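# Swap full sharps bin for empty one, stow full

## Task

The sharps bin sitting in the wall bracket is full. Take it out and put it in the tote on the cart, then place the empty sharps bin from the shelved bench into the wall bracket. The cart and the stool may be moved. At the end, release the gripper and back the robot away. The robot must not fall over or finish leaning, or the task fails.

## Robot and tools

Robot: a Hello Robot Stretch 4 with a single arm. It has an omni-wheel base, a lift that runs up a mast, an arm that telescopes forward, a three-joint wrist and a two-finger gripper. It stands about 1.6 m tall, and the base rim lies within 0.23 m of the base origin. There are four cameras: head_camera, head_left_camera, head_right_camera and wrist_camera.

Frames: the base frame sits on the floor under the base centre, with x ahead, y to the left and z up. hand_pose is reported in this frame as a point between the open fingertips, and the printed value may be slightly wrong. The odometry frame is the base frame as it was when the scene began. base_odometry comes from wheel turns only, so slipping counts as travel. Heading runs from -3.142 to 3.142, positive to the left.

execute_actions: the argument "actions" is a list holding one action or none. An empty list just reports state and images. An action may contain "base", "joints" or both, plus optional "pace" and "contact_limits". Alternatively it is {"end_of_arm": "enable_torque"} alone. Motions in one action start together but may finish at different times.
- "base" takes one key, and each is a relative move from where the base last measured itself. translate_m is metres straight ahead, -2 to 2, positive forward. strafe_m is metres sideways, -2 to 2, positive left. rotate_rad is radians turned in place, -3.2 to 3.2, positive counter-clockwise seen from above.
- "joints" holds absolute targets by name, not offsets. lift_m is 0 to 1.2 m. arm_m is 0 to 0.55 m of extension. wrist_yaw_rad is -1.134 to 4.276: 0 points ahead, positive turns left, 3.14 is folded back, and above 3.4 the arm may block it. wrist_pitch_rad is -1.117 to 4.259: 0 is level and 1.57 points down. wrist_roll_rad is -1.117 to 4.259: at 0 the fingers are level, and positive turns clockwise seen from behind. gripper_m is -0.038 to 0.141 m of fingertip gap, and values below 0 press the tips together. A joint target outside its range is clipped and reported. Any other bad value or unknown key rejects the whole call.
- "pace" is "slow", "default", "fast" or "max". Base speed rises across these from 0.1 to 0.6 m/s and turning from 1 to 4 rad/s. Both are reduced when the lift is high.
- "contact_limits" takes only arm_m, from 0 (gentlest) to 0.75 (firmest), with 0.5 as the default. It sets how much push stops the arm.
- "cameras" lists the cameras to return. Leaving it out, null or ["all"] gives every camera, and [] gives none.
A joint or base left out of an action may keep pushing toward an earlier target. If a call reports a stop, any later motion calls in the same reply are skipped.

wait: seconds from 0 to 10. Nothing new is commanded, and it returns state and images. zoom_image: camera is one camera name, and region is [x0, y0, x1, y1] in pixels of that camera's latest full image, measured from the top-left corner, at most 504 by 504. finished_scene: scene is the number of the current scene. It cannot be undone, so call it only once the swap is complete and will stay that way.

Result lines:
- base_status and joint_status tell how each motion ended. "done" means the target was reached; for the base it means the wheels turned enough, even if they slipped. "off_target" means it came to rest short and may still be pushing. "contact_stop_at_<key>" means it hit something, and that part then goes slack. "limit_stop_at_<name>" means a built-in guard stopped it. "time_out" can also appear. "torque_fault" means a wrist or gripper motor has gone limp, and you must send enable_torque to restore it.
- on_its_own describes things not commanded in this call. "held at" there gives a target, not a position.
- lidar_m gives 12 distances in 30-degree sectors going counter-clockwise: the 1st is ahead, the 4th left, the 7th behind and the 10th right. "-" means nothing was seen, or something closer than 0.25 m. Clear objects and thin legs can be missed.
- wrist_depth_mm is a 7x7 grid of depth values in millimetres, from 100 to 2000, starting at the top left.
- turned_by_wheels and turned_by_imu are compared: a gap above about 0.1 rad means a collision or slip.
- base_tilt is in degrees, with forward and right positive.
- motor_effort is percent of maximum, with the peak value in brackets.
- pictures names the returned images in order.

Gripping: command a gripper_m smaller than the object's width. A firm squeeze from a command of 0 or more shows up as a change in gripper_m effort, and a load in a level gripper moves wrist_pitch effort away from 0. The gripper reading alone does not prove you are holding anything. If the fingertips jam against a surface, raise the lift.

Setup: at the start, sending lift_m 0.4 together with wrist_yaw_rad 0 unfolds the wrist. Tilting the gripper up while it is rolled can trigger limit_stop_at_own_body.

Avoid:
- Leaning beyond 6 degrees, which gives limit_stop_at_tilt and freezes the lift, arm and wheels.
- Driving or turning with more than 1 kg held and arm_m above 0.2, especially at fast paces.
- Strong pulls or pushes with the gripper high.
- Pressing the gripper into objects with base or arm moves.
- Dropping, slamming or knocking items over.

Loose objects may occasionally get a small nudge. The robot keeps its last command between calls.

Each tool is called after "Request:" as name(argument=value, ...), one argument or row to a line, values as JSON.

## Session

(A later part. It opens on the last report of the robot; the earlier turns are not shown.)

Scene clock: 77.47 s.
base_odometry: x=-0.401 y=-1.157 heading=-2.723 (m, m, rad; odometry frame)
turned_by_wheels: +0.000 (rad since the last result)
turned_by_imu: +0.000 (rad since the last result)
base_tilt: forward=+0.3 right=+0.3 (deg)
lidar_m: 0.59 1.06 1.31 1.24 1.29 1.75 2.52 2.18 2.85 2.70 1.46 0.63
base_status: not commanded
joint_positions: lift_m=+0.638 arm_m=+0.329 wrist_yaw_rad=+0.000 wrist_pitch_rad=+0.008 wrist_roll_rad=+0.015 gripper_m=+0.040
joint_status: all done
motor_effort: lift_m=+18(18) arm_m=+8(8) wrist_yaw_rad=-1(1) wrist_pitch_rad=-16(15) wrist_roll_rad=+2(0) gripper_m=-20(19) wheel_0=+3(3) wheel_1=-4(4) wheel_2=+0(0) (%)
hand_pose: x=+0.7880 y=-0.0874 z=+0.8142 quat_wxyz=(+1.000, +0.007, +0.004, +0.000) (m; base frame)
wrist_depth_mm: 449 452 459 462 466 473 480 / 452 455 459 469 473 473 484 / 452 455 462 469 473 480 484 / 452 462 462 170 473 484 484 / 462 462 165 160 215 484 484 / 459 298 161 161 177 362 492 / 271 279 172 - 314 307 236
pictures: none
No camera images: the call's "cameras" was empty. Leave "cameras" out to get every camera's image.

Request:
execute_actions(
  actions=[
    {"joints":{"lift_m":0.628},"pace":"slow"},
  ],
  cameras=["wrist_camera"],
)

Scene clock: 80.13 s.
base_odometry: x=-0.401 y=-1.157 heading=-2.723 (m, m, rad; odometry frame)
turned_by_wheels: +0.000 (rad since the last result)
turned_by_imu: +0.000 (rad since the last result)
base_tilt: forward=+0.3 right=+0.3 (deg)
lidar_m: 0.57 1.07 1.29 1.23 1.29 1.76 2.51 2.20 2.81 2.70 1.48 0.62
base_status: not commanded
joint_positions: lift_m=+0.628 arm_m=+0.329 wrist_yaw_rad=+0.000 wrist_pitch_rad=+0.008 wrist_roll_rad=+0.015 gripper_m=+0.040
joint_status: all done
motor_effort: lift_m=+18(18) arm_m=+8(8) wrist_yaw_rad=-2(1) wrist_pitch_rad=-15(16) wrist_roll_rad=+0(2) gripper_m=-21(17) wheel_0=+3(3) wheel_1=-4(4) wheel_2=+0(0) (%)
hand_pose: x=+0.7880 y=-0.0874 z=+0.8042 quat_wxyz=(+1.000, +0.007, +0.004, +0.000) (m; base frame)
wrist_depth_mm: 445 455 455 466 469 473 477 / 449 455 459 466 473 473 477 / 452 459 466 469 473 477 484 / 459 459 466 170 477 480 488 / 462 459 166 160 214 488 488 / 459 234 161 162 177 291 492 / 210 279 172 - 314 309 225
pictures: wrist_camera
camera_calibration (this result's frames):
wrist_camera: T_world_to_cam=[[-0.0117368, -0.999798, -0.016288, -0.0624873], [-0.032416, 0.016661, -0.999336, 0.881049], [0.999406, -0.011201, -0.032605, -0.538697], [0, 0, 0, 1]] pos_world=[0.566203, -0.0831878, 0.861882]
Images, in order (width x height): wrist_camera 616x392.

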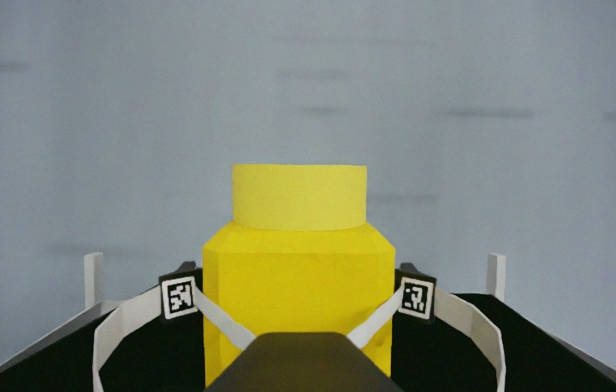

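Request:
execute_actions(
  actions=[
    {"joints":{"lift_m":0.619},"pace":"slow"},
  ],
  cameras=["wrist_camera"],
)

Scene clock: 81.97 s.
base_odometry: x=-0.401 y=-1.157 heading=-2.723 (m, m, rad; odometry frame)
turned_by_wheels: +0.000 (rad since the last result)
turned_by_imu: +0.000 (rad since the last result)
base_tilt: forward=+0.4 right=+0.3 (deg)
lidar_m: 0.59 1.07 1.28 1.23 1.31 1.77 2.54 2.22 2.83 2.70 1.50 0.63
base_status: not commanded
joint_positions: lift_m=+0.619 arm_m=+0.329 wrist_yaw_rad=+0.000 wrist_pitch_rad=+0.008 wrist_roll_rad=+0.015 gripper_m=+0.040
joint_status: all done
motor_effort: lift_m=+18(19) arm_m=+7(8) wrist_yaw_rad=-1(1) wrist_pitch_rad=-17(16) wrist_roll_rad=+0(1) gripper_m=-19(19) wheel_0=+3(3) wheel_1=-4(4) wheel_2=+0(0) (%)
hand_pose: x=+0.7880 y=-0.0874 z=+0.7952 quat_wxyz=(+1.000, +0.007, +0.004, +0.000) (m; base frame)
wrist_depth_mm: 449 452 459 462 466 477 477 / 452 455 462 466 469 477 484 / 452 455 462 466 473 477 484 / 455 459 462 170 477 480 488 / 455 459 166 160 214 480 488 / 459 235 161 161 177 272 492 / 200 281 173 - 314 309 217
pictures: wrist_camera
camera_calibration (this result's frames):
wrist_camera: T_world_to_cam=[[-0.0117371, -0.999798, -0.0162879, -0.0626339], [-0.0324237, 0.016661, -0.999335, 0.872055], [0.999405, -0.0112012, -0.0326127, -0.538986], [0, 0, 0, 1]] pos_world=[0.566205, -0.0831878, 0.852877]
Images, in order (width x height): wrist_camera 616x392.

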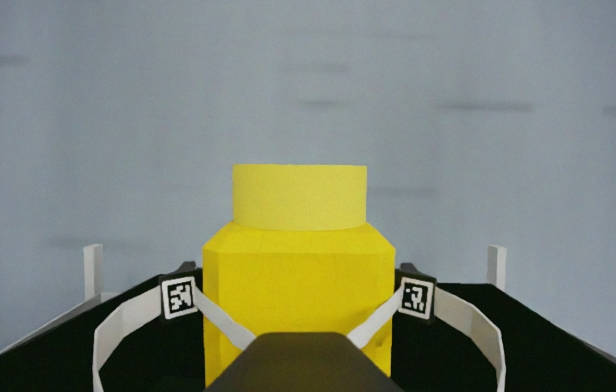

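Request:
execute_actions(
  actions=[
    {"joints":{"lift_m":0.611},"pace":"slow"},
  ],
  cameras=[],
)

Scene clock: 84.00 s.
base_odometry: x=-0.401 y=-1.157 heading=-2.723 (m, m, rad; odometry frame)
turned_by_wheels: +0.000 (rad since the last result)
turned_by_imu: +0.000 (rad since the last result)
base_tilt: forward=+0.4 right=+0.4 (deg)
lidar_m: 0.60 1.06 1.30 1.23 1.30 1.77 2.51 2.20 2.83 2.69 1.46 0.62
base_status: not commanded
joint_positions: lift_m=+0.611 arm_m=+0.329 wrist_yaw_rad=+0.000 wrist_pitch_rad=-0.002 wrist_roll_rad=+0.015 gripper_m=+0.040
joint_status: all done
motor_effort: lift_m=+14(18) arm_m=+7(8) wrist_yaw_rad=-1(2) wrist_pitch_rad=+10(15) wrist_roll_rad=+1(0) gripper_m=-21(19) wheel_0=+3(3) wheel_1=-4(4) wheel_2=+0(0) (%)
hand_pose: x=+0.7881 y=-0.0873 z=+0.7901 quat_wxyz=(+1.000, +0.007, -0.001, +0.000) (m; base frame)
wrist_depth_mm: 452 459 459 469 469 477 480 / 452 455 466 466 473 477 484 / 452 459 462 466 473 480 484 / 455 462 462 171 473 480 488 / 459 462 166 160 212 484 488 / 459 235 161 162 177 273 488 / 200 279 171 - 312 306 217
pictures: none
No camera images: the call's "cameras" was empty. Leave "cameras" out to get every camera's image.

Request:
execute_actions(
  actions=[
    {"joints":{"lift_m":0.615,"gripper_m":0.14}},
  ],
  cameras=["wrist_camera"],
)

Request:
execute_actions(
  actions=[
    {"joints":{"lift_m":0.7},"pace":"fast"},
  ],
  cameras=[],
)

Request:
execute_actions(
  actions=[
    {"base":{"translate_m":-0.25},"joints":{"arm_m":0},"pace":"fast"},
  ],
  cameras=["head_camera"],
)

Request:
execute_actions(
  actions=[
    {"base":{"rotate_rad":-1.57},"pace":"fast"},
  ],
  cameras=[],
)

Request:
execute_actions(
  actions=[
    {"base":{"translate_m":2},"joints":{"lift_m":0.75},"pace":"max"},
  ],
  cameras=["head_camera","wrist_camera"],
)

Scene clock: 91.40 s.
base_odometry: x=-0.401 y=-1.157 heading=-2.723 (m, m, rad; odometry frame)
turned_by_wheels: +0.000 (rad since the last result)
turned_by_imu: +0.000 (rad since the last result)
base_tilt: forward=+0.4 right=+0.3 (deg)
lidar_m: 0.57 1.06 1.30 1.25 1.31 1.77 2.53 2.22 2.85 2.68 1.48 0.60
base_status: not commanded
joint_positions: lift_m=+0.615 arm_m=+0.329 wrist_yaw_rad=+0.000 wrist_pitch_rad=+0.004 wrist_roll_rad=+0.015 gripper_m=+0.140
joint_status: all done
motor_effort: lift_m=+23(23) arm_m=+7(8) wrist_yaw_rad=-1(2) wrist_pitch_rad=-4(11) wrist_roll_rad=+1(2) gripper_m=+0(19) wheel_0=+3(3) wheel_1=-4(4) wheel_2=+0(0) (%)
hand_pose: x=+0.7881 y=-0.0874 z=+0.7919 quat_wxyz=(+1.000, +0.007, +0.002, +0.000) (m; base frame)
wrist_depth_mm: 449 452 462 466 469 469 480 / 452 459 462 462 469 477 484 / 452 459 462 469 473 480 484 / 455 459 466 189 477 480 484 / 455 462 182 178 215 477 488 / 459 236 179 179 192 270 488 / 195 281 327 - 312 289 218
pictures: wrist_camera
camera_calibration (this result's frames):
wrist_camera: T_world_to_cam=[[-0.0118532, -0.999796, -0.0163326, -0.0626112], [-0.0287041, 0.0166672, -0.999449, 0.865911], [0.999518, -0.0113779, -0.0288958, -0.542183], [0, 0, 0, 1]] pos_world=[0.566035, -0.0831996, 0.848744]
Images, in order (width x height): wrist_camera 616x392.

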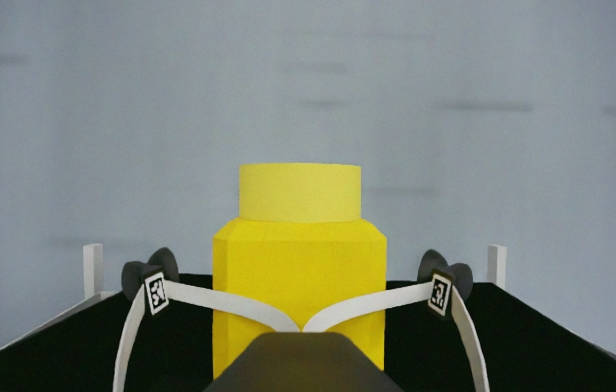

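Scene clock: 92.50 s.
base_odometry: x=-0.401 y=-1.157 heading=-2.723 (m, m, rad; odometry frame)
turned_by_wheels: +0.000 (rad since the last result)
turned_by_imu: +0.000 (rad since the last result)
base_tilt: forward=+0.4 right=+0.3 (deg)
lidar_m: 0.58 1.07 1.26 1.23 1.29 1.75 2.51 2.21 2.85 2.67 1.49 0.63
base_status: not commanded
joint_positions: lift_m=+0.700 arm_m=+0.329 wrist_yaw_rad=+0.000 wrist_pitch_rad=+0.004 wrist_roll_rad=+0.015 gripper_m=+0.140
joint_status: all done
motor_effort: lift_m=+23(23) arm_m=+7(7) wrist_yaw_rad=-1(0) wrist_pitch_rad=-5(5) wrist_roll_rad=+2(0) gripper_m=+0(2) wheel_0=+3(3) wheel_1=-4(4) wheel_2=+0(0) (%)
hand_pose: x=+0.7881 y=-0.0874 z=+0.8768 quat_wxyz=(+1.000, +0.007, +0.002, +0.000) (m; base frame)
wrist_depth_mm: 449 455 462 466 469 473 477 / 452 455 459 466 473 473 480 / 455 455 462 466 477 477 484 / 455 462 466 473 473 480 488 / 459 462 466 473 480 484 488 / 459 462 469 215 480 484 492 / 462 462 330 - 484 407 496
pictures: none
No camera images: the call's "cameras" was empty. Leave "cameras" out to get every camera's image.

Scene clock: 94.40 s.
base_odometry: x=-0.173 y=-1.056 heading=-2.723 (m, m, rad; odometry frame)
turned_by_wheels: +0.000 (rad since the last result)
turned_by_imu: +0.000 (rad since the last result)
base_tilt: forward=+0.4 right=+0.3 (deg)
lidar_m: 0.84 1.32 1.32 1.23 1.30 1.67 2.45 1.96 2.56 2.71 1.84 0.90
base_status: done
joint_positions: lift_m=+0.700 arm_m=+0.001 wrist_yaw_rad=+0.000 wrist_pitch_rad=+0.004 wrist_roll_rad=+0.015 gripper_m=+0.140
joint_status: all done
motor_effort: lift_m=+22(23) arm_m=-8(10) wrist_yaw_rad=+0(2) wrist_pitch_rad=-6(6) wrist_roll_rad=+2(0) gripper_m=+0(1) wheel_0=-2(10) wheel_1=-1(10) wheel_2=-2(11) (%)
hand_pose: x=+0.4607 y=-0.0875 z=+0.8768 quat_wxyz=(+1.000, +0.007, +0.002, +0.000) (m; base frame)
wrist_depth_mm: 991 1008 1008 1008 1025 1042 1060 / 991 1008 1008 1025 1042 1060 1060 / 1008 1008 1008 1025 1042 1042 1060 / 1008 1008 1025 1042 1060 1078 1098 / 991 1025 1025 778 1042 1078 1060 / 1008 1025 621 634 647 1060 1078 / 1008 1025 1042 - 1060 1078 1098
pictures: head_camera
Images, in order (width x height): head_camera 420x560.

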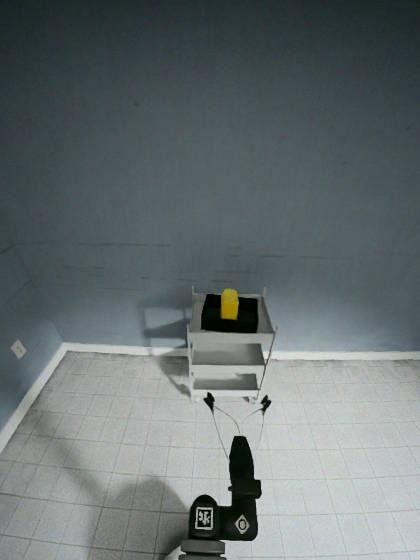

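Scene clock: 96.27 s.
base_odometry: x=-0.173 y=-1.056 heading=+1.991 (m, m, rad; odometry frame)
turned_by_wheels: -1.569 (rad since the last result)
turned_by_imu: -1.539 (rad since the last result)
base_tilt: forward=+0.3 right=+0.4 (deg)
lidar_m: 2.69 1.85 0.89 0.84 1.33 1.30 1.24 1.29 1.71 2.40 1.97 2.59
base_status: done
joint_positions: lift_m=+0.700 arm_m=+0.001 wrist_yaw_rad=+0.000 wrist_pitch_rad=+0.004 wrist_roll_rad=+0.015 gripper_m=+0.140
joint_status: not commanded
motor_effort: lift_m=+23(23) arm_m=-7(8) wrist_yaw_rad=-1(2) wrist_pitch_rad=-6(5) wrist_roll_rad=+1(0) gripper_m=+2(0) wheel_0=+6(12) wheel_1=+5(11) wheel_2=+1(8) (%)
hand_pose: x=+0.4607 y=-0.0874 z=+0.8768 quat_wxyz=(+1.000, +0.007, +0.002, +0.000) (m; base frame)
wrist_depth_mm: 1863 - - - - - - / 1863 - - - - - - / 1921 - - - - - - / - - - - - - - / - - - - - - - / - - - - - - - / 1756 1808 1863 - - 1808 1921
pictures: none
No camera images: the call's "cameras" was empty. Leave "cameras" out to get every camera's image.

Scene clock: 102.20 s.
base_odometry: x=-0.989 y=+0.770 heading=+1.991 (m, m, rad; odometry frame)
turned_by_wheels: +0.001 (rad since the last result)
turned_by_imu: -0.004 (rad since the last result)
base_tilt: forward=+0.4 right=+0.3 (deg)
lidar_m: 0.68 0.70 1.35 1.29 1.35 1.85 3.27 3.36 1.89 1.81 1.00 0.73
base_status: done
joint_positions: lift_m=+0.750 arm_m=+0.001 wrist_yaw_rad=+0.000 wrist_pitch_rad=+0.004 wrist_roll_rad=+0.015 gripper_m=+0.140
joint_status: all done
motor_effort: lift_m=+21(26) arm_m=-8(8) wrist_yaw_rad=-1(0) wrist_pitch_rad=-6(7) wrist_roll_rad=+0(1) gripper_m=+2(3) wheel_0=+4(12) wheel_1=+3(11) wheel_2=+2(13) (%)
hand_pose: x=+0.4607 y=-0.0874 z=+0.9270 quat_wxyz=(+1.000, +0.007, +0.002, +0.000) (m; base frame)
wrist_depth_mm: 1205 1205 1229 1229 1281 1255 1281 / 1205 1008 1229 1060 1255 1281 1281 / 1205 1229 1229 1281 1255 1308 1255 / 1229 1229 1229 1229 1281 1308 1281 / 1205 1138 1160 878 1205 1229 1205 / 609 525 539 647 544 591 634 / 496 484 496 - 504 500 517
pictures: head_camera, wrist_camera
camera_calibration (this result's frames):
wrist_camera: T_world_to_cam=[[-0.0117588, -0.999798, -0.0163284, -0.0643038], [-0.029066, 0.0166644, -0.999439, 0.991661], [0.999508, -0.0112776, -0.0292561, -0.210749], [0, 0, 0, 1]] pos_world=[0.238712, -0.083193, 0.983889]
Images, in order (width x height): head_camera 420x560, wrist_camera 616x392.

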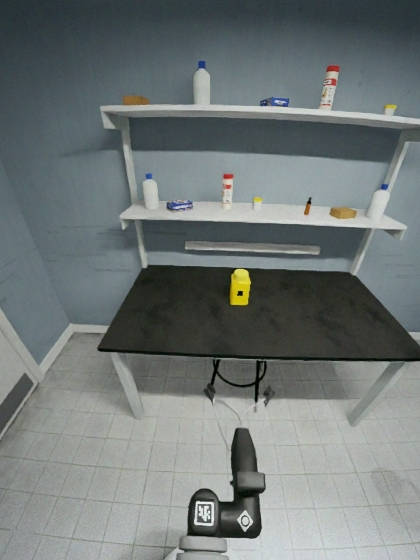

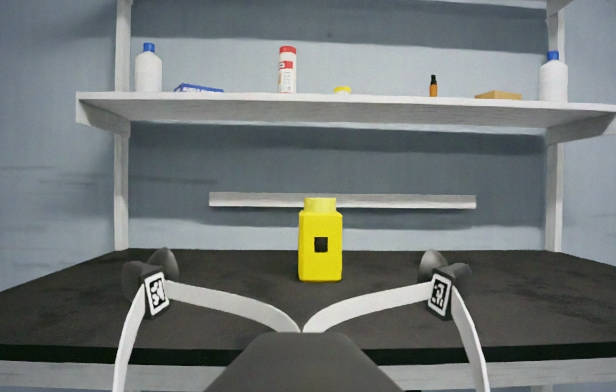

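Request:
execute_actions(
  actions=[
    {"base":{"strafe_m":-0.043},"joints":{"lift_m":0.71,"arm_m":0.1},"pace":"fast"},
  ],
  cameras=[],
)

Request:
execute_actions(
  actions=[
    {"base":{"translate_m":0.15},"joints":{"arm_m":0.29},"pace":"fast"},
  ],
  cameras=["head_camera","wrist_camera"],
)

Scene clock: 106.23 s.
base_odometry: x=-0.950 y=+0.787 heading=+1.991 (m, m, rad; odometry frame)
turned_by_wheels: +0.000 (rad since the last result)
turned_by_imu: +0.000 (rad since the last result)
base_tilt: forward=+0.3 right=+0.3 (deg)
lidar_m: 0.69 0.73 1.39 1.31 1.38 1.86 3.31 3.35 1.85 1.77 1.01 0.72
base_status: done
joint_positions: lift_m=+0.710 arm_m=+0.099 wrist_yaw_rad=+0.000 wrist_pitch_rad=+0.004 wrist_roll_rad=+0.015 gripper_m=+0.140
joint_status: all done
motor_effort: lift_m=+18(19) arm_m=+8(6) wrist_yaw_rad=-1(0) wrist_pitch_rad=-5(5) wrist_roll_rad=+1(0) gripper_m=+0(1) wheel_0=+0(15) wheel_1=+1(14) wheel_2=+0(1) (%)
hand_pose: x=+0.5580 y=-0.0874 z=+0.8872 quat_wxyz=(+1.000, +0.007, +0.002, +0.000) (m; base frame)
wrist_depth_mm: 1118 1118 1138 1138 1160 1182 1160 / 1118 904 1025 1008 991 976 960 / 1098 1118 1138 1138 1182 1182 1205 / 1118 1160 1138 1078 1182 1182 1182 / 1008 917 946 723 976 991 991 / 496 427 442 521 442 480 521 / 379 375 404 - 410 389 397
pictures: none
No camera images: the call's "cameras" was empty. Leave "cameras" out to get every camera's image.

Scene clock: 107.80 s.
base_odometry: x=-1.011 y=+0.924 heading=+1.992 (m, m, rad; odometry frame)
turned_by_wheels: +0.000 (rad since the last result)
turned_by_imu: +0.000 (rad since the last result)
base_tilt: forward=+0.3 right=+0.3 (deg)
lidar_m: 0.53 0.57 1.36 1.31 1.40 1.87 3.46 3.47 1.85 1.74 0.79 0.56
base_status: done
joint_positions: lift_m=+0.710 arm_m=+0.289 wrist_yaw_rad=+0.000 wrist_pitch_rad=+0.004 wrist_roll_rad=+0.015 gripper_m=+0.140
joint_status: all done
motor_effort: lift_m=+18(18) arm_m=+7(6) wrist_yaw_rad=-1(2) wrist_pitch_rad=-6(6) wrist_roll_rad=+1(1) gripper_m=+0(0) wheel_0=+4(11) wheel_1=+2(10) wheel_2=+0(13) (%)
hand_pose: x=+0.7481 y=-0.0874 z=+0.8872 quat_wxyz=(+1.000, +0.007, +0.002, +0.000) (m; base frame)
wrist_depth_mm: 603 585 585 585 580 569 574 / 798 798 809 831 831 842 854 / 798 809 820 831 842 842 854 / 809 809 820 379 831 842 854 / 788 809 831 370 842 854 866 / 488 424 436 373 439 473 517 / 347 349 362 - 382 355 364
pictures: head_camera, wrist_camera
camera_calibration (this result's frames):
wrist_camera: T_world_to_cam=[[-0.0116221, -0.999799, -0.0163291, -0.0616361], [-0.0289866, 0.0166602, -0.999441, 0.960243], [0.999512, -0.0111423, -0.0291744, -0.499208], [0, 0, 0, 1]] pos_world=[0.526083, -0.083184, 0.944136]
Images, in order (width x height): head_camera 420x560, wrist_camera 616x392.

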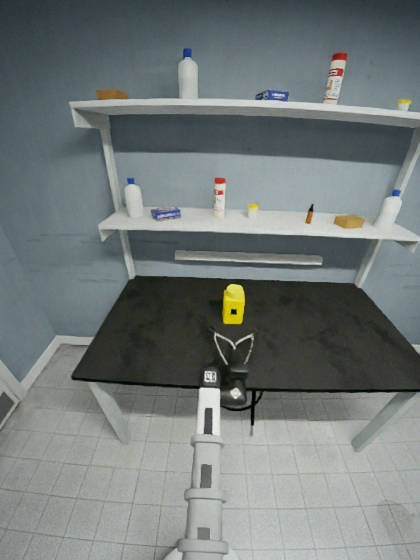

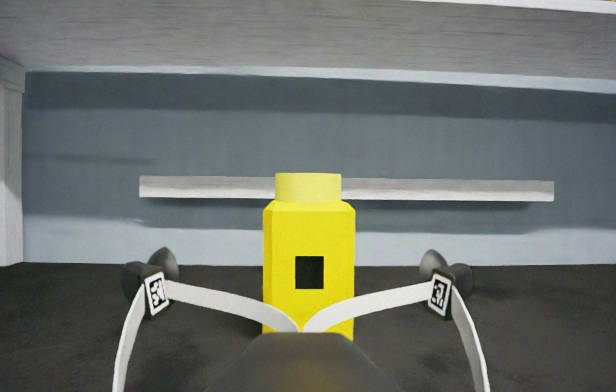

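Request:
execute_actions(
  actions=[
    {"base":{"strafe_m":-0.012},"joints":{"arm_m":0.483}},
  ],
  cameras=["head_camera","wrist_camera"],
)

Request:
zoom_image(
  camera="head_camera",
  region=[190,270,270,350],
)

Request:
execute_actions(
  actions=[
    {"joints":{"gripper_m":0.05}},
  ],
  cameras=["wrist_camera"],
)

Scene clock: 112.87 s.
base_odometry: x=-1.000 y=+0.929 heading=+1.992 (m, m, rad; odometry frame)
turned_by_wheels: +0.000 (rad since the last result)
turned_by_imu: +0.001 (rad since the last result)
base_tilt: forward=+0.3 right=+0.3 (deg)
lidar_m: 0.55 0.59 0.81 1.32 1.40 1.92 3.44 3.46 1.86 1.74 0.77 0.55
base_status: done
joint_positions: lift_m=+0.710 arm_m=+0.482 wrist_yaw_rad=+0.000 wrist_pitch_rad=+0.004 wrist_roll_rad=+0.015 gripper_m=+0.140
joint_status: all done
motor_effort: lift_m=+18(18) arm_m=+8(5) wrist_yaw_rad=-1(0) wrist_pitch_rad=-5(6) wrist_roll_rad=+2(1) gripper_m=+2(3) wheel_0=+6(11) wheel_1=-4(10) wheel_2=+0(1) (%)
hand_pose: x=+0.9410 y=-0.0874 z=+0.8872 quat_wxyz=(+1.000, +0.007, +0.002, +0.000) (m; base frame)
wrist_depth_mm: 597 585 585 580 574 569 580 / 609 615 627 634 647 647 647 / 615 627 627 627 640 654 661 / 615 554 559 187 569 647 661 / 627 627 180 179 216 661 668 / 492 424 178 179 191 473 517 / 349 347 327 - 332 353 362
pictures: head_camera, wrist_camera
camera_calibration (this result's frames):
wrist_camera: T_world_to_cam=[[-0.0117514, -0.999798, -0.0163294, -0.0593092], [-0.028985, 0.0166642, -0.999441, 0.965835], [0.999511, -0.0112715, -0.029175, -0.692052], [0, 0, 0, 1]] pos_world=[0.719011, -0.0831926, 0.944136]
Images, in order (width x height): head_camera 420x560, wrist_camera 616x392.

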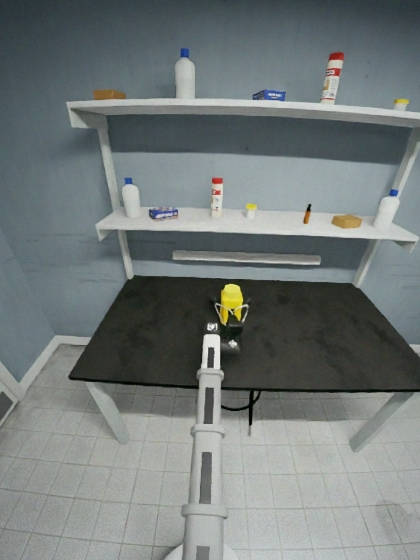

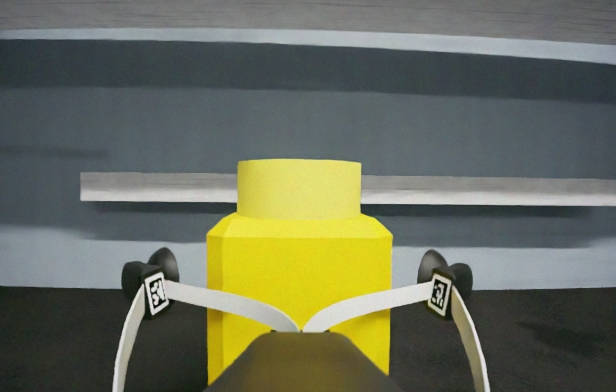

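Region (190, 270, 270, 350) of head_camera's 420x560 image, scaled by 6.300, with more detail than that image has.

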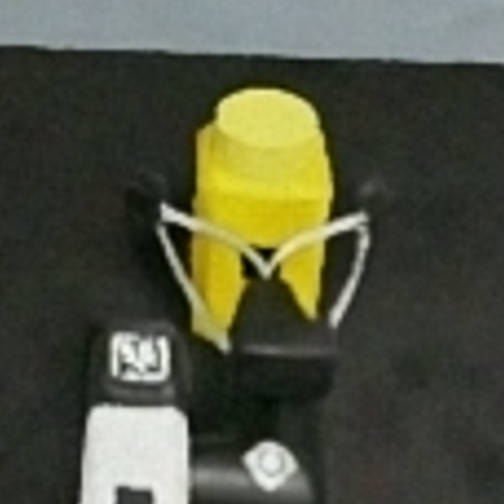

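Scene clock: 114.77 s.
base_odometry: x=-1.000 y=+0.929 heading=+1.992 (m, m, rad; odometry frame)
turned_by_wheels: +0.000 (rad since the last result)
turned_by_imu: +0.000 (rad since the last result)
base_tilt: forward=+0.3 right=+0.3 (deg)
lidar_m: 0.55 0.57 0.78 1.31 1.42 1.91 3.46 3.42 1.83 1.76 0.79 0.58
base_status: not commanded
joint_positions: lift_m=+0.710 arm_m=+0.482 wrist_yaw_rad=+0.000 wrist_pitch_rad=+0.004 wrist_roll_rad=+0.015 gripper_m=+0.050
joint_status: all done
motor_effort: lift_m=+17(18) arm_m=+8(7) wrist_yaw_rad=-1(1) wrist_pitch_rad=-6(7) wrist_roll_rad=+1(1) gripper_m=-19(17) wheel_0=+6(6) wheel_1=-4(4) wheel_2=+0(0) (%)
hand_pose: x=+0.9410 y=-0.0874 z=+0.8872 quat_wxyz=(+1.000, +0.007, +0.002, +0.000) (m; base frame)
wrist_depth_mm: 597 580 585 585 574 569 574 / 615 621 627 634 640 647 647 / 615 627 634 640 647 654 661 / 621 559 559 173 569 654 668 / 621 621 168 166 174 654 668 / 492 178 164 166 175 477 517 / 349 345 171 - 314 351 362
pictures: wrist_camera
camera_calibration (this result's frames):
wrist_camera: T_world_to_cam=[[-0.0117506, -0.999798, -0.0163292, -0.0593098], [-0.028985, 0.016664, -0.999441, 0.965835], [0.999511, -0.0112708, -0.0291749, -0.692052], [0, 0, 0, 1]] pos_world=[0.719011, -0.0831925, 0.944136]
Images, in order (width x height): wrist_camera 616x392.

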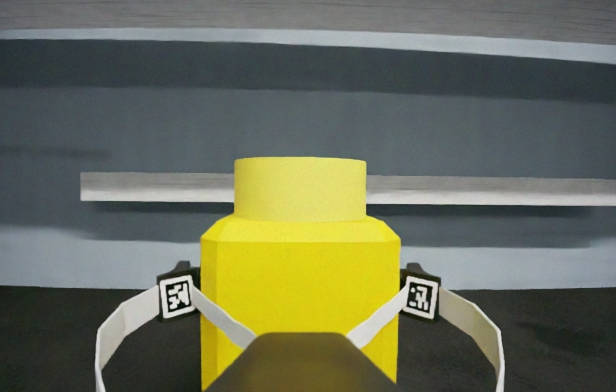

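Request:
execute_actions(
  actions=[
    {"joints":{"lift_m":0.73}},
  ],
  cameras=[],
)

Request:
execute_actions(
  actions=[
    {"joints":{"wrist_yaw_rad":1.55}},
  ],
  cameras=["head_camera"],
)

Request:
execute_actions(
  actions=[
    {"joints":{"lift_m":0.709},"pace":"slow"},
  ],
  cameras=[],
)

Scene clock: 122.67 s.
base_odometry: x=-1.000 y=+0.929 heading=+1.992 (m, m, rad; odometry frame)
turned_by_wheels: +0.000 (rad since the last result)
turned_by_imu: +0.000 (rad since the last result)
base_tilt: forward=+0.4 right=+0.3 (deg)
lidar_m: 0.56 0.58 0.82 1.31 1.41 1.90 3.46 3.44 1.83 1.74 0.80 0.58
base_status: not commanded
joint_positions: lift_m=+0.730 arm_m=+0.482 wrist_yaw_rad=+0.000 wrist_pitch_rad=+0.006 wrist_roll_rad=+0.015 gripper_m=+0.050
joint_status: all done
motor_effort: lift_m=+23(25) arm_m=+8(8) wrist_yaw_rad=-1(1) wrist_pitch_rad=-10(11) wrist_roll_rad=+0(0) gripper_m=-20(17) wheel_0=+6(6) wheel_1=-4(4) wheel_2=+0(0) (%)
hand_pose: x=+0.9410 y=-0.0874 z=+0.9062 quat_wxyz=(+1.000, +0.007, +0.003, +0.000) (m; base frame)
wrist_depth_mm: 554 549 549 544 539 539 539 / 609 615 627 627 634 647 661 / 615 621 627 634 640 647 654 / 615 554 559 173 569 654 661 / 615 621 168 165 174 654 668 / 539 178 164 165 175 517 569 / 384 377 170 - 345 387 410
pictures: none
No camera images: the call's "cameras" was empty. Leave "cameras" out to get every camera's image.

Scene clock: 124.13 s.
base_odometry: x=-1.000 y=+0.929 heading=+1.992 (m, m, rad; odometry frame)
turned_by_wheels: +0.000 (rad since the last result)
turned_by_imu: +0.000 (rad since the last result)
base_tilt: forward=+0.4 right=+0.3 (deg)
lidar_m: 0.54 0.56 0.78 1.32 1.38 1.92 3.44 3.41 1.83 1.75 0.82 0.57
base_status: not commanded
joint_positions: lift_m=+0.730 arm_m=+0.482 wrist_yaw_rad=+1.550 wrist_pitch_rad=+0.006 wrist_roll_rad=+0.015 gripper_m=+0.050
joint_status: all done
motor_effort: lift_m=+24(24) arm_m=+8(8) wrist_yaw_rad=+0(9) wrist_pitch_rad=-10(11) wrist_roll_rad=+2(1) gripper_m=-19(16) wheel_0=+6(6) wheel_1=-4(4) wheel_2=+0(0) (%)
hand_pose: x=+0.7460 y=+0.2866 z=+0.9062 quat_wxyz=(+0.715, +0.003, +0.007, +0.700) (m; base frame)
wrist_depth_mm: 1205 1205 1255 1255 1308 1078 488 / 1205 1229 1255 1229 1308 1078 778 / 1229 1255 1255 1281 1308 1098 778 / 1229 1255 1255 173 1281 1098 778 / 1255 1255 168 165 174 1078 778 / 1229 178 164 165 175 904 707 / 1281 413 171 - 347 389 410
pictures: head_camera
Images, in order (width x height): head_camera 420x560.

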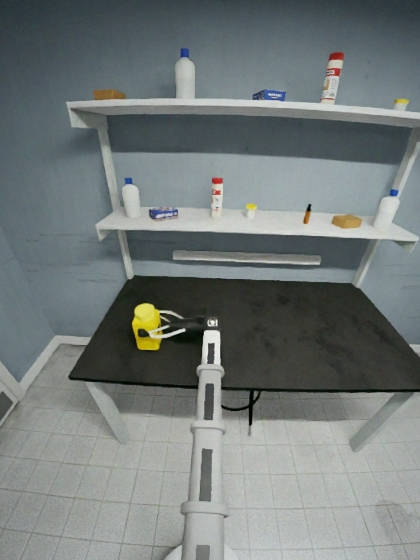

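Scene clock: 125.07 s.
base_odometry: x=-1.000 y=+0.929 heading=+1.992 (m, m, rad; odometry frame)
turned_by_wheels: +0.000 (rad since the last result)
turned_by_imu: +0.000 (rad since the last result)
base_tilt: forward=+0.4 right=+0.3 (deg)
lidar_m: 0.56 0.57 0.81 1.34 1.42 1.90 3.46 3.43 1.84 1.74 0.80 0.58
base_status: not commanded
joint_positions: lift_m=+0.709 arm_m=+0.482 wrist_yaw_rad=+1.550 wrist_pitch_rad=+0.004 wrist_roll_rad=+0.015 gripper_m=+0.050
joint_status: all done
motor_effort: lift_m=+16(22) arm_m=+7(7) wrist_yaw_rad=-1(0) wrist_pitch_rad=-5(10) wrist_roll_rad=+2(1) gripper_m=-19(18) wheel_0=+6(6) wheel_1=-4(4) wheel_2=+0(0) (%)
hand_pose: x=+0.7460 y=+0.2866 z=+0.8863 quat_wxyz=(+0.714, +0.004, +0.007, +0.700) (m; base frame)
wrist_depth_mm: 1229 1229 1229 1229 1308 1078 484 / 1205 1229 1255 1281 1308 1078 788 / 1229 1255 1255 1281 1336 1078 788 / 1229 1229 1281 173 1366 1078 778 / 1255 1255 168 165 174 1078 778 / 1229 178 164 165 175 473 517 / 1255 351 171 - 314 353 362
pictures: none
No camera images: the call's "cameras" was empty. Leave "cameras" out to get every camera's image.

Request:
execute_actions(
  actions=[
    {"joints":{"gripper_m":0.14}},
  ],
  cameras=[],
)

Request:
execute_actions(
  actions=[
    {"joints":{"lift_m":0.82},"pace":"fast"},
  ],
  cameras=[],
)

Request:
execute_actions(
  actions=[
    {"base":{"strafe_m":0.375},"joints":{"arm_m":0.17,"wrist_yaw_rad":0},"pace":"fast"},
  ],
  cameras=[],
)

Request:
execute_actions(
  actions=[
    {"joints":{"lift_m":0.714},"pace":"fast"},
  ],
  cameras=["wrist_camera"],
)

Scene clock: 130.23 s.
base_odometry: x=-1.000 y=+0.929 heading=+1.992 (m, m, rad; odometry frame)
turned_by_wheels: +0.000 (rad since the last result)
turned_by_imu: +0.000 (rad since the last result)
base_tilt: forward=+0.3 right=+0.3 (deg)
lidar_m: 0.55 0.57 0.82 1.30 1.41 1.92 3.44 3.45 1.84 1.75 0.80 0.56
base_status: not commanded
joint_positions: lift_m=+0.709 arm_m=+0.482 wrist_yaw_rad=+1.550 wrist_pitch_rad=+0.004 wrist_roll_rad=+0.015 gripper_m=+0.140
joint_status: all done
motor_effort: lift_m=+17(17) arm_m=+8(7) wrist_yaw_rad=-1(1) wrist_pitch_rad=-5(5) wrist_roll_rad=+1(1) gripper_m=+1(17) wheel_0=+6(6) wheel_1=-4(4) wheel_2=+0(0) (%)
hand_pose: x=+0.7460 y=+0.2866 z=+0.8863 quat_wxyz=(+0.714, +0.004, +0.007, +0.700) (m; base frame)
wrist_depth_mm: 1229 1229 1255 1281 1336 1078 484 / 1205 1229 1255 1281 1336 1078 778 / 1229 1229 1255 1255 1336 1078 778 / 1229 1229 1255 188 1336 1078 778 / 1255 1229 180 180 215 1008 788 / 1255 430 179 180 192 477 517 / 1255 373 329 - 332 353 362
pictures: none
No camera images: the call's "cameras" was empty. Leave "cameras" out to get every camera's image.

Scene clock: 131.47 s.
base_odometry: x=-1.000 y=+0.929 heading=+1.992 (m, m, rad; odometry frame)
turned_by_wheels: +0.000 (rad since the last result)
turned_by_imu: +0.000 (rad since the last result)
base_tilt: forward=+0.3 right=+0.3 (deg)
lidar_m: 0.54 0.56 0.80 1.29 1.38 1.90 3.47 3.43 1.82 1.75 0.81 0.56
base_status: not commanded
joint_positions: lift_m=+0.820 arm_m=+0.482 wrist_yaw_rad=+1.550 wrist_pitch_rad=+0.004 wrist_roll_rad=+0.015 gripper_m=+0.140
joint_status: all done
motor_effort: lift_m=+23(24) arm_m=+7(8) wrist_yaw_rad=+0(1) wrist_pitch_rad=-6(4) wrist_roll_rad=+0(0) gripper_m=+1(2) wheel_0=+6(6) wheel_1=-4(4) wheel_2=+0(0) (%)
hand_pose: x=+0.7460 y=+0.2866 z=+0.9968 quat_wxyz=(+0.714, +0.004, +0.007, +0.700) (m; base frame)
wrist_depth_mm: 1205 1229 1255 1255 1308 1098 389 / 1205 1229 1255 1281 1308 1078 488 / 1229 1229 1255 1281 1308 1118 741 / 1229 1255 1255 1281 1336 1078 778 / 1229 1229 1255 1281 1336 1025 778 / 1229 1255 1255 1281 1336 960 778 / 1255 1255 1281 - 1366 1008 768
pictures: none
No camera images: the call's "cameras" was empty. Leave "cameras" out to get every camera's image.

Scene clock: 133.70 s.
base_odometry: x=-1.342 y=+0.776 heading=+1.992 (m, m, rad; odometry frame)
turned_by_wheels: +0.000 (rad since the last result)
turned_by_imu: +0.001 (rad since the last result)
base_tilt: forward=+0.4 right=+0.3 (deg)
lidar_m: 0.55 0.55 1.02 0.93 0.99 1.39 2.23 3.52 2.24 2.10 0.78 0.59
base_status: done
joint_positions: lift_m=+0.820 arm_m=+0.171 wrist_yaw_rad=+0.000 wrist_pitch_rad=+0.004 wrist_roll_rad=+0.015 gripper_m=+0.140
joint_status: all done
motor_effort: lift_m=+22(23) arm_m=-8(9) wrist_yaw_rad=-1(8) wrist_pitch_rad=-5(5) wrist_roll_rad=+0(1) gripper_m=+0(1) wheel_0=-1(15) wheel_1=+2(13) wheel_2=+0(1) (%)
hand_pose: x=+0.6307 y=-0.0874 z=+0.9968 quat_wxyz=(+1.000, +0.007, +0.002, +0.000) (m; base frame)
wrist_depth_mm: 904 904 904 931 931 946 960 / 904 904 699 691 759 960 960 / 904 917 931 931 931 946 960 / 904 917 917 931 946 960 991 / 931 917 931 931 878 891 960 / 931 750 707 310 707 768 831 / 917 603 585 - 615 569 585
pictures: none
No camera images: the call's "cameras" was empty. Leave "cameras" out to get every camera's image.

Scene clock: 134.90 s.
base_odometry: x=-1.342 y=+0.776 heading=+1.992 (m, m, rad; odometry frame)
turned_by_wheels: +0.000 (rad since the last result)
turned_by_imu: +0.000 (rad since the last result)
base_tilt: forward=+0.4 right=+0.3 (deg)
lidar_m: 0.55 0.57 1.01 0.94 1.00 1.37 2.22 3.51 2.22 2.13 0.78 0.55
base_status: not commanded
joint_positions: lift_m=+0.714 arm_m=+0.171 wrist_yaw_rad=+0.000 wrist_pitch_rad=+0.004 wrist_roll_rad=+0.015 gripper_m=+0.140
joint_status: all done
motor_effort: lift_m=+17(19) arm_m=-8(7) wrist_yaw_rad=-1(1) wrist_pitch_rad=-6(7) wrist_roll_rad=+1(1) gripper_m=+1(2) wheel_0=-1(1) wheel_1=+2(2) wheel_2=+0(0) (%)
hand_pose: x=+0.6307 y=-0.0874 z=+0.8912 quat_wxyz=(+1.000, +0.007, +0.002, +0.000) (m; base frame)
wrist_depth_mm: 891 904 668 668 661 931 798 / 904 904 854 891 878 866 831 / 904 917 917 946 946 946 960 / 904 917 931 306 960 960 960 / 904 917 820 291 946 960 976 / 904 436 301 293 452 492 530 / 370 355 362 - 392 362 370
pictures: wrist_camera
camera_calibration (this result's frames):
wrist_camera: T_world_to_cam=[[-0.0118875, -0.999796, -0.0163319, -0.0628409], [-0.0290524, 0.0166715, -0.999439, 0.960881], [0.999507, -0.0114063, -0.0292446, -0.381742], [0, 0, 0, 1]] pos_world=[0.408723, -0.0832017, 0.948152]
Images, in order (width x height): wrist_camera 616x392.

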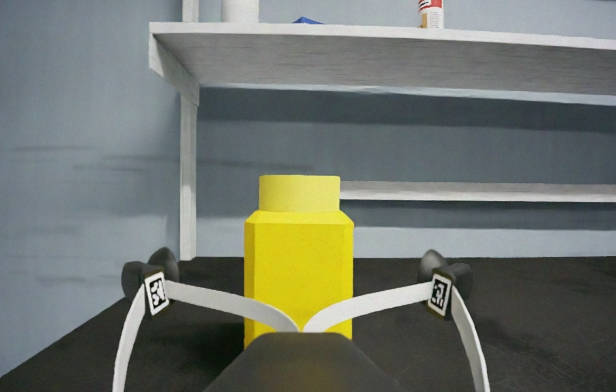

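Request:
execute_actions(
  actions=[
    {"joints":{"arm_m":0.288}},
  ],
  cameras=[],
)

Request:
execute_actions(
  actions=[
    {"joints":{"gripper_m":0.045}},
  ],
  cameras=[],
)

Request:
execute_actions(
  actions=[
    {"joints":{"lift_m":0.74}},
  ],
  cameras=["wrist_camera"],
)

Request:
execute_actions(
  actions=[
    {"base":{"rotate_rad":-2.55},"joints":{"arm_m":0}},
  ],
  cameras=[],
)

Request:
execute_actions(
  actions=[
    {"base":{"translate_m":2},"joints":{"lift_m":0.65},"pace":"fast"},
  ],
  cameras=["head_camera"],
)

Request:
execute_actions(
  actions=[
    {"base":{"translate_m":1.07},"pace":"fast"},
  ],
  cameras=[],
)

Request:
execute_actions(
  actions=[
    {"base":{"rotate_rad":-0.58}},
  ],
  cameras=["head_camera","wrist_camera"],
)

Scene clock: 142.23 s.
base_odometry: x=-1.342 y=+0.776 heading=+1.992 (m, m, rad; odometry frame)
turned_by_wheels: +0.000 (rad since the last result)
turned_by_imu: +0.000 (rad since the last result)
base_tilt: forward=+0.3 right=+0.3 (deg)
lidar_m: 0.57 0.58 0.99 0.95 1.00 1.36 2.21 3.52 2.22 2.13 0.78 0.55
base_status: not commanded
joint_positions: lift_m=+0.714 arm_m=+0.287 wrist_yaw_rad=+0.000 wrist_pitch_rad=+0.004 wrist_roll_rad=+0.015 gripper_m=+0.140
joint_status: all done
motor_effort: lift_m=+18(17) arm_m=+8(9) wrist_yaw_rad=-1(0) wrist_pitch_rad=-4(5) wrist_roll_rad=+1(1) gripper_m=+1(1) wheel_0=-1(1) wheel_1=+2(1) wheel_2=+0(0) (%)
hand_pose: x=+0.7460 y=-0.0874 z=+0.8913 quat_wxyz=(+1.000, +0.007, +0.002, +0.000) (m; base frame)
wrist_depth_mm: 788 580 580 574 569 564 564 / 798 788 820 820 820 820 831 / 798 798 820 831 831 842 842 / 788 809 809 188 831 842 854 / 809 798 183 177 216 842 866 / 798 436 179 177 191 488 530 / 370 357 336 - 342 364 373
pictures: none
No camera images: the call's "cameras" was empty. Leave "cameras" out to get every camera's image.

Scene clock: 144.20 s.
base_odometry: x=-1.342 y=+0.776 heading=+1.992 (m, m, rad; odometry frame)
turned_by_wheels: +0.000 (rad since the last result)
turned_by_imu: +0.000 (rad since the last result)
base_tilt: forward=+0.4 right=+0.3 (deg)
lidar_m: 0.56 0.56 1.00 0.93 1.02 1.36 2.22 3.53 2.24 2.11 0.81 0.55
base_status: not commanded
joint_positions: lift_m=+0.714 arm_m=+0.287 wrist_yaw_rad=+0.000 wrist_pitch_rad=+0.004 wrist_roll_rad=+0.015 gripper_m=+0.045
joint_status: all done
motor_effort: lift_m=+17(18) arm_m=+8(8) wrist_yaw_rad=+0(0) wrist_pitch_rad=-5(6) wrist_roll_rad=-1(1) gripper_m=-20(18) wheel_0=-1(1) wheel_1=+2(2) wheel_2=+0(0) (%)
hand_pose: x=+0.7460 y=-0.0874 z=+0.8913 quat_wxyz=(+1.000, +0.007, +0.002, +0.000) (m; base frame)
wrist_depth_mm: 788 574 574 580 569 564 564 / 788 809 809 831 831 842 831 / 788 798 809 820 831 842 842 / 798 809 809 175 831 831 854 / 798 809 171 164 213 854 866 / 809 439 164 164 179 488 525 / 368 353 174 - 340 362 370
pictures: none
No camera images: the call's "cameras" was empty. Leave "cameras" out to get every camera's image.

Scene clock: 145.07 s.
base_odometry: x=-1.342 y=+0.776 heading=+1.992 (m, m, rad; odometry frame)
turned_by_wheels: +0.000 (rad since the last result)
turned_by_imu: +0.000 (rad since the last result)
base_tilt: forward=+0.4 right=+0.3 (deg)
lidar_m: 0.55 0.58 1.01 0.95 1.01 1.36 2.21 3.54 2.25 2.12 0.81 0.57
base_status: not commanded
joint_positions: lift_m=+0.740 arm_m=+0.287 wrist_yaw_rad=+0.000 wrist_pitch_rad=+0.006 wrist_roll_rad=+0.015 gripper_m=+0.045
joint_status: all done
motor_effort: lift_m=+23(26) arm_m=+8(8) wrist_yaw_rad=-1(0) wrist_pitch_rad=-11(11) wrist_roll_rad=+0(0) gripper_m=-17(18) wheel_0=-1(1) wheel_1=+2(2) wheel_2=+0(0) (%)
hand_pose: x=+0.7460 y=-0.0874 z=+0.9162 quat_wxyz=(+1.000, +0.007, +0.003, +0.000) (m; base frame)
wrist_depth_mm: 778 521 525 521 554 544 535 / 798 798 809 809 820 788 759 / 798 798 809 820 820 842 854 / 809 809 809 176 831 831 842 / 809 798 171 164 213 854 854 / 798 500 164 164 179 549 597 / 798 397 173 - 384 407 430
pictures: wrist_camera
camera_calibration (this result's frames):
wrist_camera: T_world_to_cam=[[-0.0119383, -0.999796, -0.0163108, -0.0610507], [-0.0308015, 0.0166719, -0.999386, 0.99044], [0.999454, -0.0114286, -0.0309942, -0.494589], [0, 0, 0, 1]] pos_world=[0.524098, -0.0832032, 0.973507]
Images, in order (width x height): wrist_camera 616x392.

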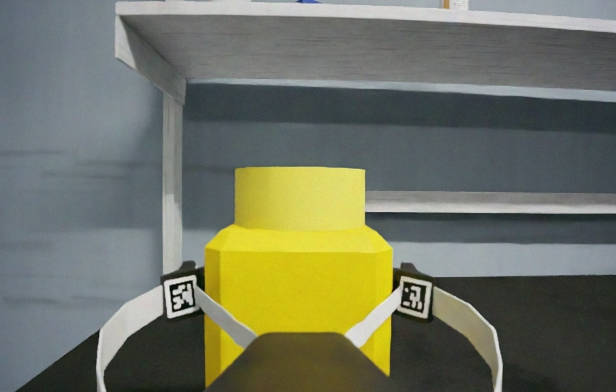

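Scene clock: 147.63 s.
base_odometry: x=-1.342 y=+0.776 heading=-0.557 (m, m, rad; odometry frame)
turned_by_wheels: -2.549 (rad since the last result)
turned_by_imu: -2.501 (rad since the last result)
base_tilt: forward=+0.4 right=+0.3 (deg)
lidar_m: 0.39 2.19 2.12 0.75 0.56 0.54 1.34 0.99 0.95 1.04 1.51 0.39
base_status: done
joint_positions: lift_m=+0.740 arm_m=+0.001 wrist_yaw_rad=+0.000 wrist_pitch_rad=+0.006 wrist_roll_rad=+0.015 gripper_m=+0.045
joint_status: all done
motor_effort: lift_m=+24(24) arm_m=-7(9) wrist_yaw_rad=+0(4) wrist_pitch_rad=-11(11) wrist_roll_rad=+0(0) gripper_m=-15(18) wheel_0=+7(10) wheel_1=+5(11) wheel_2=+2(8) (%)
hand_pose: x=+0.4608 y=-0.0875 z=+0.9162 quat_wxyz=(+1.000, +0.007, +0.003, +0.000) (m; base frame)
wrist_depth_mm: - - - - - - - / - - - - - - - / - - - - - - - / 1863 - - 176 - - - / 1808 - 171 164 214 - - / 1808 - 164 164 179 - - / 1808 1863 174 - 1808 1863 -
pictures: none
No camera images: the call's "cameras" was empty. Leave "cameras" out to get every camera's image.

Scene clock: 154.00 s.
base_odometry: x=+0.356 y=-0.280 heading=-0.556 (m, m, rad; odometry frame)
turned_by_wheels: +0.001 (rad since the last result)
turned_by_imu: -0.003 (rad since the last result)
base_tilt: forward=+0.3 right=+0.3 (deg)
lidar_m: 0.38 1.70 1.05 1.10 1.58 2.20 2.80 2.11 1.63 1.76 1.79 1.68
base_status: done
joint_positions: lift_m=+0.650 arm_m=+0.001 wrist_yaw_rad=+0.000 wrist_pitch_rad=+0.006 wrist_roll_rad=+0.015 gripper_m=+0.045
joint_status: all done
motor_effort: lift_m=+18(22) arm_m=-7(8) wrist_yaw_rad=-1(0) wrist_pitch_rad=-11(12) wrist_roll_rad=+1(1) gripper_m=-16(19) wheel_0=+4(11) wheel_1=+3(10) wheel_2=+2(13) (%)
hand_pose: x=+0.4607 y=-0.0874 z=+0.8266 quat_wxyz=(+1.000, +0.007, +0.003, +0.000) (m; base frame)
wrist_depth_mm: 1366 1661 1921 1708 1464 1308 1182 / 1366 1708 1921 1708 1464 1308 1182 / 1366 1708 1921 1708 1499 1308 1182 / 1397 1661 1983 175 1464 1336 1182 / 1430 1708 172 164 214 1336 1205 / 1397 1537 165 164 179 1281 1205 / 1397 1618 174 - 1464 1308 1229
pictures: head_camera
Images, in order (width x height): head_camera 420x560.

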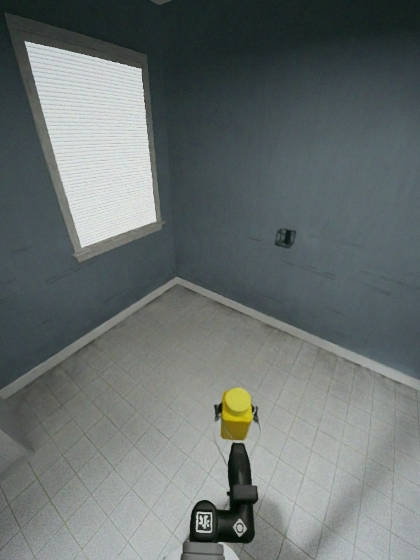

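Scene clock: 158.00 s.
base_odometry: x=+1.265 y=-0.845 heading=-0.556 (m, m, rad; odometry frame)
turned_by_wheels: +0.001 (rad since the last result)
turned_by_imu: -0.001 (rad since the last result)
base_tilt: forward=+0.4 right=+0.3 (deg)
lidar_m: 0.41 1.07 1.00 1.16 1.15 2.26 3.64 2.30 2.23 1.12 0.73 0.72
base_status: done
joint_positions: lift_m=+0.650 arm_m=+0.001 wrist_yaw_rad=+0.000 wrist_pitch_rad=+0.006 wrist_roll_rad=+0.015 gripper_m=+0.045
joint_status: not commanded
motor_effort: lift_m=+18(18) arm_m=-7(7) wrist_yaw_rad=-1(1) wrist_pitch_rad=-11(12) wrist_roll_rad=+1(3) gripper_m=-15(16) wheel_0=+4(11) wheel_1=+2(10) wheel_2=+2(13) (%)
hand_pose: x=+0.4607 y=-0.0874 z=+0.8266 quat_wxyz=(+1.000, +0.007, +0.003, +0.000) (m; base frame)
wrist_depth_mm: 878 960 798 676 591 525 477 / 878 960 788 683 597 525 477 / 878 960 798 683 597 525 480 / 878 991 798 175 585 530 480 / 904 991 172 164 214 530 484 / 904 931 164 164 179 512 484 / 904 960 174 - 580 517 480
pictures: none
No camera images: the call's "cameras" was empty. Leave "cameras" out to get every camera's image.

Scene clock: 159.37 s.
base_odometry: x=+1.265 y=-0.845 heading=-1.135 (m, m, rad; odometry frame)
turned_by_wheels: -0.579 (rad since the last result)
turned_by_imu: -0.568 (rad since the last result)
base_tilt: forward=+0.4 right=+0.3 (deg)
lidar_m: 0.40 0.84 1.09 1.03 1.10 1.12 1.86 3.40 2.35 2.26 1.20 0.85
base_status: done
joint_positions: lift_m=+0.650 arm_m=+0.001 wrist_yaw_rad=+0.000 wrist_pitch_rad=+0.006 wrist_roll_rad=+0.015 gripper_m=+0.045
joint_status: not commanded
motor_effort: lift_m=+18(18) arm_m=-8(8) wrist_yaw_rad=+0(2) wrist_pitch_rad=-11(12) wrist_roll_rad=+1(1) gripper_m=-18(18) wheel_0=+5(10) wheel_1=+3(9) wheel_2=+3(8) (%)
hand_pose: x=+0.4607 y=-0.0875 z=+0.8266 quat_wxyz=(+1.000, +0.007, +0.003, +0.000) (m; base frame)
wrist_depth_mm: 574 580 585 591 591 603 603 / 580 580 585 591 603 597 609 / 580 585 591 591 603 609 615 / 580 591 585 175 603 609 615 / 580 591 171 164 214 609 627 / 580 591 164 164 179 615 621 / 591 597 174 - 615 621 621
pictures: head_camera, wrist_camera
camera_calibration (this result's frames):
wrist_camera: T_world_to_cam=[[-0.0120066, -0.999795, -0.0163027, -0.065912], [-0.0309267, 0.0166673, -0.999383, 0.89219], [0.99945, -0.011495, -0.0311205, -0.212116], [0, 0, 0, 1]] pos_world=[0.238801, -0.0832072, 0.883963]
Images, in order (width x height): head_camera 420x560, wrist_camera 616x392.

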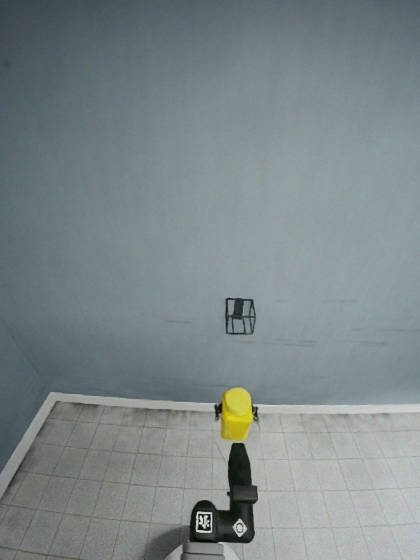

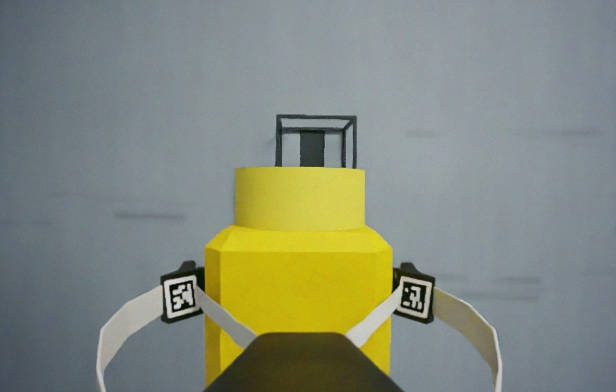

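Request:
execute_actions(
  actions=[
    {"base":{"rotate_rad":0.03}},
  ],
  cameras=[],
)

Request:
execute_actions(
  actions=[
    {"base":{"strafe_m":-0.047},"joints":{"arm_m":0.2,"lift_m":0.68}},
  ],
  cameras=["wrist_camera"],
)

Request:
zoom_image(
  camera="wrist_camera",
  region=[174,60,426,312],
)

Scene clock: 164.23 s.
base_odometry: x=+1.265 y=-0.845 heading=-1.105 (m, m, rad; odometry frame)
turned_by_wheels: +0.029 (rad since the last result)
turned_by_imu: +0.029 (rad since the last result)
base_tilt: forward=+0.3 right=+0.3 (deg)
lidar_m: 0.39 0.87 1.08 1.03 1.12 1.15 2.20 3.42 2.30 2.26 1.17 0.86
base_status: done
joint_positions: lift_m=+0.650 arm_m=+0.001 wrist_yaw_rad=+0.000 wrist_pitch_rad=+0.006 wrist_roll_rad=+0.015 gripper_m=+0.045
joint_status: not commanded
motor_effort: lift_m=+18(18) arm_m=-8(8) wrist_yaw_rad=-1(1) wrist_pitch_rad=-12(12) wrist_roll_rad=+1(1) gripper_m=-18(19) wheel_0=-5(6) wheel_1=-3(6) wheel_2=-2(5) (%)
hand_pose: x=+0.4607 y=-0.0874 z=+0.8266 quat_wxyz=(+1.000, +0.007, +0.003, +0.000) (m; base frame)
wrist_depth_mm: 585 585 585 585 585 597 591 / 585 585 585 585 597 591 591 / 585 591 597 591 591 597 597 / 597 591 591 176 597 591 591 / 591 591 171 164 214 603 603 / 597 597 164 164 179 603 609 / 603 603 173 - 609 609 603
pictures: none
No camera images: the call's "cameras" was empty. Leave "cameras" out to get every camera's image.

Scene clock: 165.93 s.
base_odometry: x=+1.223 y=-0.866 heading=-1.105 (m, m, rad; odometry frame)
turned_by_wheels: +0.000 (rad since the last result)
turned_by_imu: +0.000 (rad since the last result)
base_tilt: forward=+0.3 right=+0.3 (deg)
lidar_m: 0.58 0.86 1.13 1.09 1.17 1.18 2.47 3.44 2.26 2.19 1.17 0.85
base_status: done
joint_positions: lift_m=+0.680 arm_m=+0.199 wrist_yaw_rad=+0.000 wrist_pitch_rad=+0.006 wrist_roll_rad=+0.015 gripper_m=+0.045
joint_status: all done
motor_effort: lift_m=+24(24) arm_m=+7(8) wrist_yaw_rad=-1(1) wrist_pitch_rad=-11(13) wrist_roll_rad=+0(1) gripper_m=-19(17) wheel_0=+4(12) wheel_1=-3(10) wheel_2=+0(3) (%)
hand_pose: x=+0.6580 y=-0.0874 z=+0.8562 quat_wxyz=(+1.000, +0.007, +0.003, +0.000) (m; base frame)
wrist_depth_mm: 389 389 394 394 394 397 397 / 389 394 394 394 397 397 399 / 394 397 399 399 399 399 402 / 397 397 397 176 399 402 402 / 402 402 171 164 213 404 404 / 399 402 164 164 178 407 404 / 402 402 174 - 404 407 410
pictures: wrist_camera
camera_calibration (this result's frames):
wrist_camera: T_world_to_cam=[[-0.0117409, -0.999798, -0.0163043, -0.0631583], [-0.0308203, 0.0166595, -0.999386, 0.927786], [0.999456, -0.0112312, -0.0310096, -0.408478], [0, 0, 0, 1]] pos_world=[0.436108, -0.0831897, 0.91352]
Images, in order (width x height): wrist_camera 616x392.

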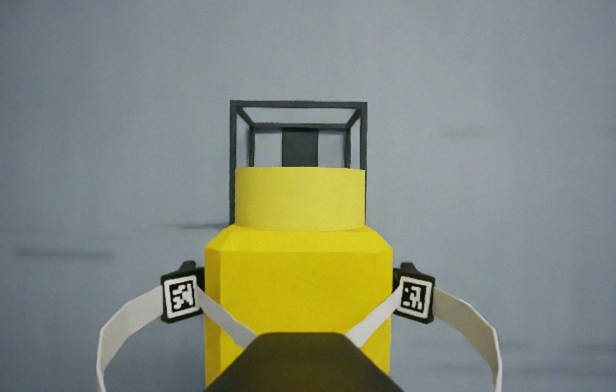

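Region (174, 60, 426, 312) of wrist_camera's 616x392 image, scaled by 2.000.

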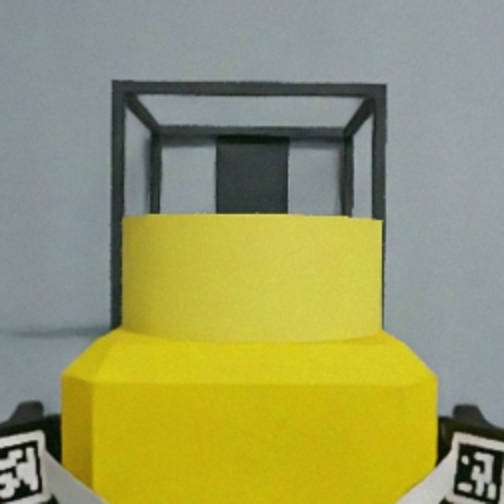

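Request:
execute_actions(
  actions=[
    {"joints":{"lift_m":0.945},"pace":"fast"},
  ],
  cameras=[],
)

Request:
execute_actions(
  actions=[
    {"joints":{"arm_m":0.333}},
  ],
  cameras=[],
)

Scene clock: 170.40 s.
base_odometry: x=+1.223 y=-0.866 heading=-1.105 (m, m, rad; odometry frame)
turned_by_wheels: +0.000 (rad since the last result)
turned_by_imu: +0.000 (rad since the last result)
base_tilt: forward=+0.4 right=+0.3 (deg)
lidar_m: 0.62 0.86 1.13 1.06 1.20 1.15 2.50 3.46 2.27 2.20 1.17 0.83
base_status: not commanded
joint_positions: lift_m=+0.945 arm_m=+0.199 wrist_yaw_rad=+0.000 wrist_pitch_rad=+0.006 wrist_roll_rad=+0.015 gripper_m=+0.045
joint_status: all done
motor_effort: lift_m=+23(25) arm_m=+7(8) wrist_yaw_rad=-1(1) wrist_pitch_rad=-11(12) wrist_roll_rad=+1(1) gripper_m=-18(14) wheel_0=+4(4) wheel_1=-3(3) wheel_2=+0(0) (%)
hand_pose: x=+0.6580 y=-0.0874 z=+1.1213 quat_wxyz=(+1.000, +0.007, +0.003, +0.000) (m; base frame)
wrist_depth_mm: 392 392 392 392 394 397 397 / 392 392 394 397 397 399 399 / 397 397 397 397 397 402 399 / 397 397 399 176 399 402 402 / 399 402 171 164 213 404 404 / 397 402 164 164 179 404 407 / 402 404 173 - 407 407 410
pictures: none
No camera images: the call's "cameras" was empty. Leave "cameras" out to get every camera's image.

Scene clock: 171.83 s.
base_odometry: x=+1.223 y=-0.866 heading=-1.105 (m, m, rad; odometry frame)
turned_by_wheels: +0.000 (rad since the last result)
turned_by_imu: +0.000 (rad since the last result)
base_tilt: forward=+0.4 right=+0.3 (deg)
lidar_m: 0.71 0.87 1.12 1.06 1.17 1.16 2.50 3.49 2.25 2.22 1.16 0.85
base_status: not commanded
joint_positions: lift_m=+0.945 arm_m=+0.332 wrist_yaw_rad=+0.000 wrist_pitch_rad=+0.006 wrist_roll_rad=+0.015 gripper_m=+0.045
joint_status: all done
motor_effort: lift_m=+23(23) arm_m=+7(8) wrist_yaw_rad=-1(1) wrist_pitch_rad=-12(11) wrist_roll_rad=+1(1) gripper_m=-17(16) wheel_0=+4(3) wheel_1=-3(3) wheel_2=+0(0) (%)
hand_pose: x=+0.7910 y=-0.0874 z=+1.1212 quat_wxyz=(+1.000, +0.007, +0.003, +0.000) (m; base frame)
wrist_depth_mm: 262 262 263 263 264 265 265 / 263 264 265 265 265 266 266 / 265 265 264 265 267 267 267 / 266 266 267 175 267 268 270 / 266 267 171 164 214 270 270 / 270 270 164 164 179 271 272 / 270 271 173 - 272 272 273
pictures: none
No camera images: the call's "cameras" was empty. Leave "cameras" out to get every camera's image.


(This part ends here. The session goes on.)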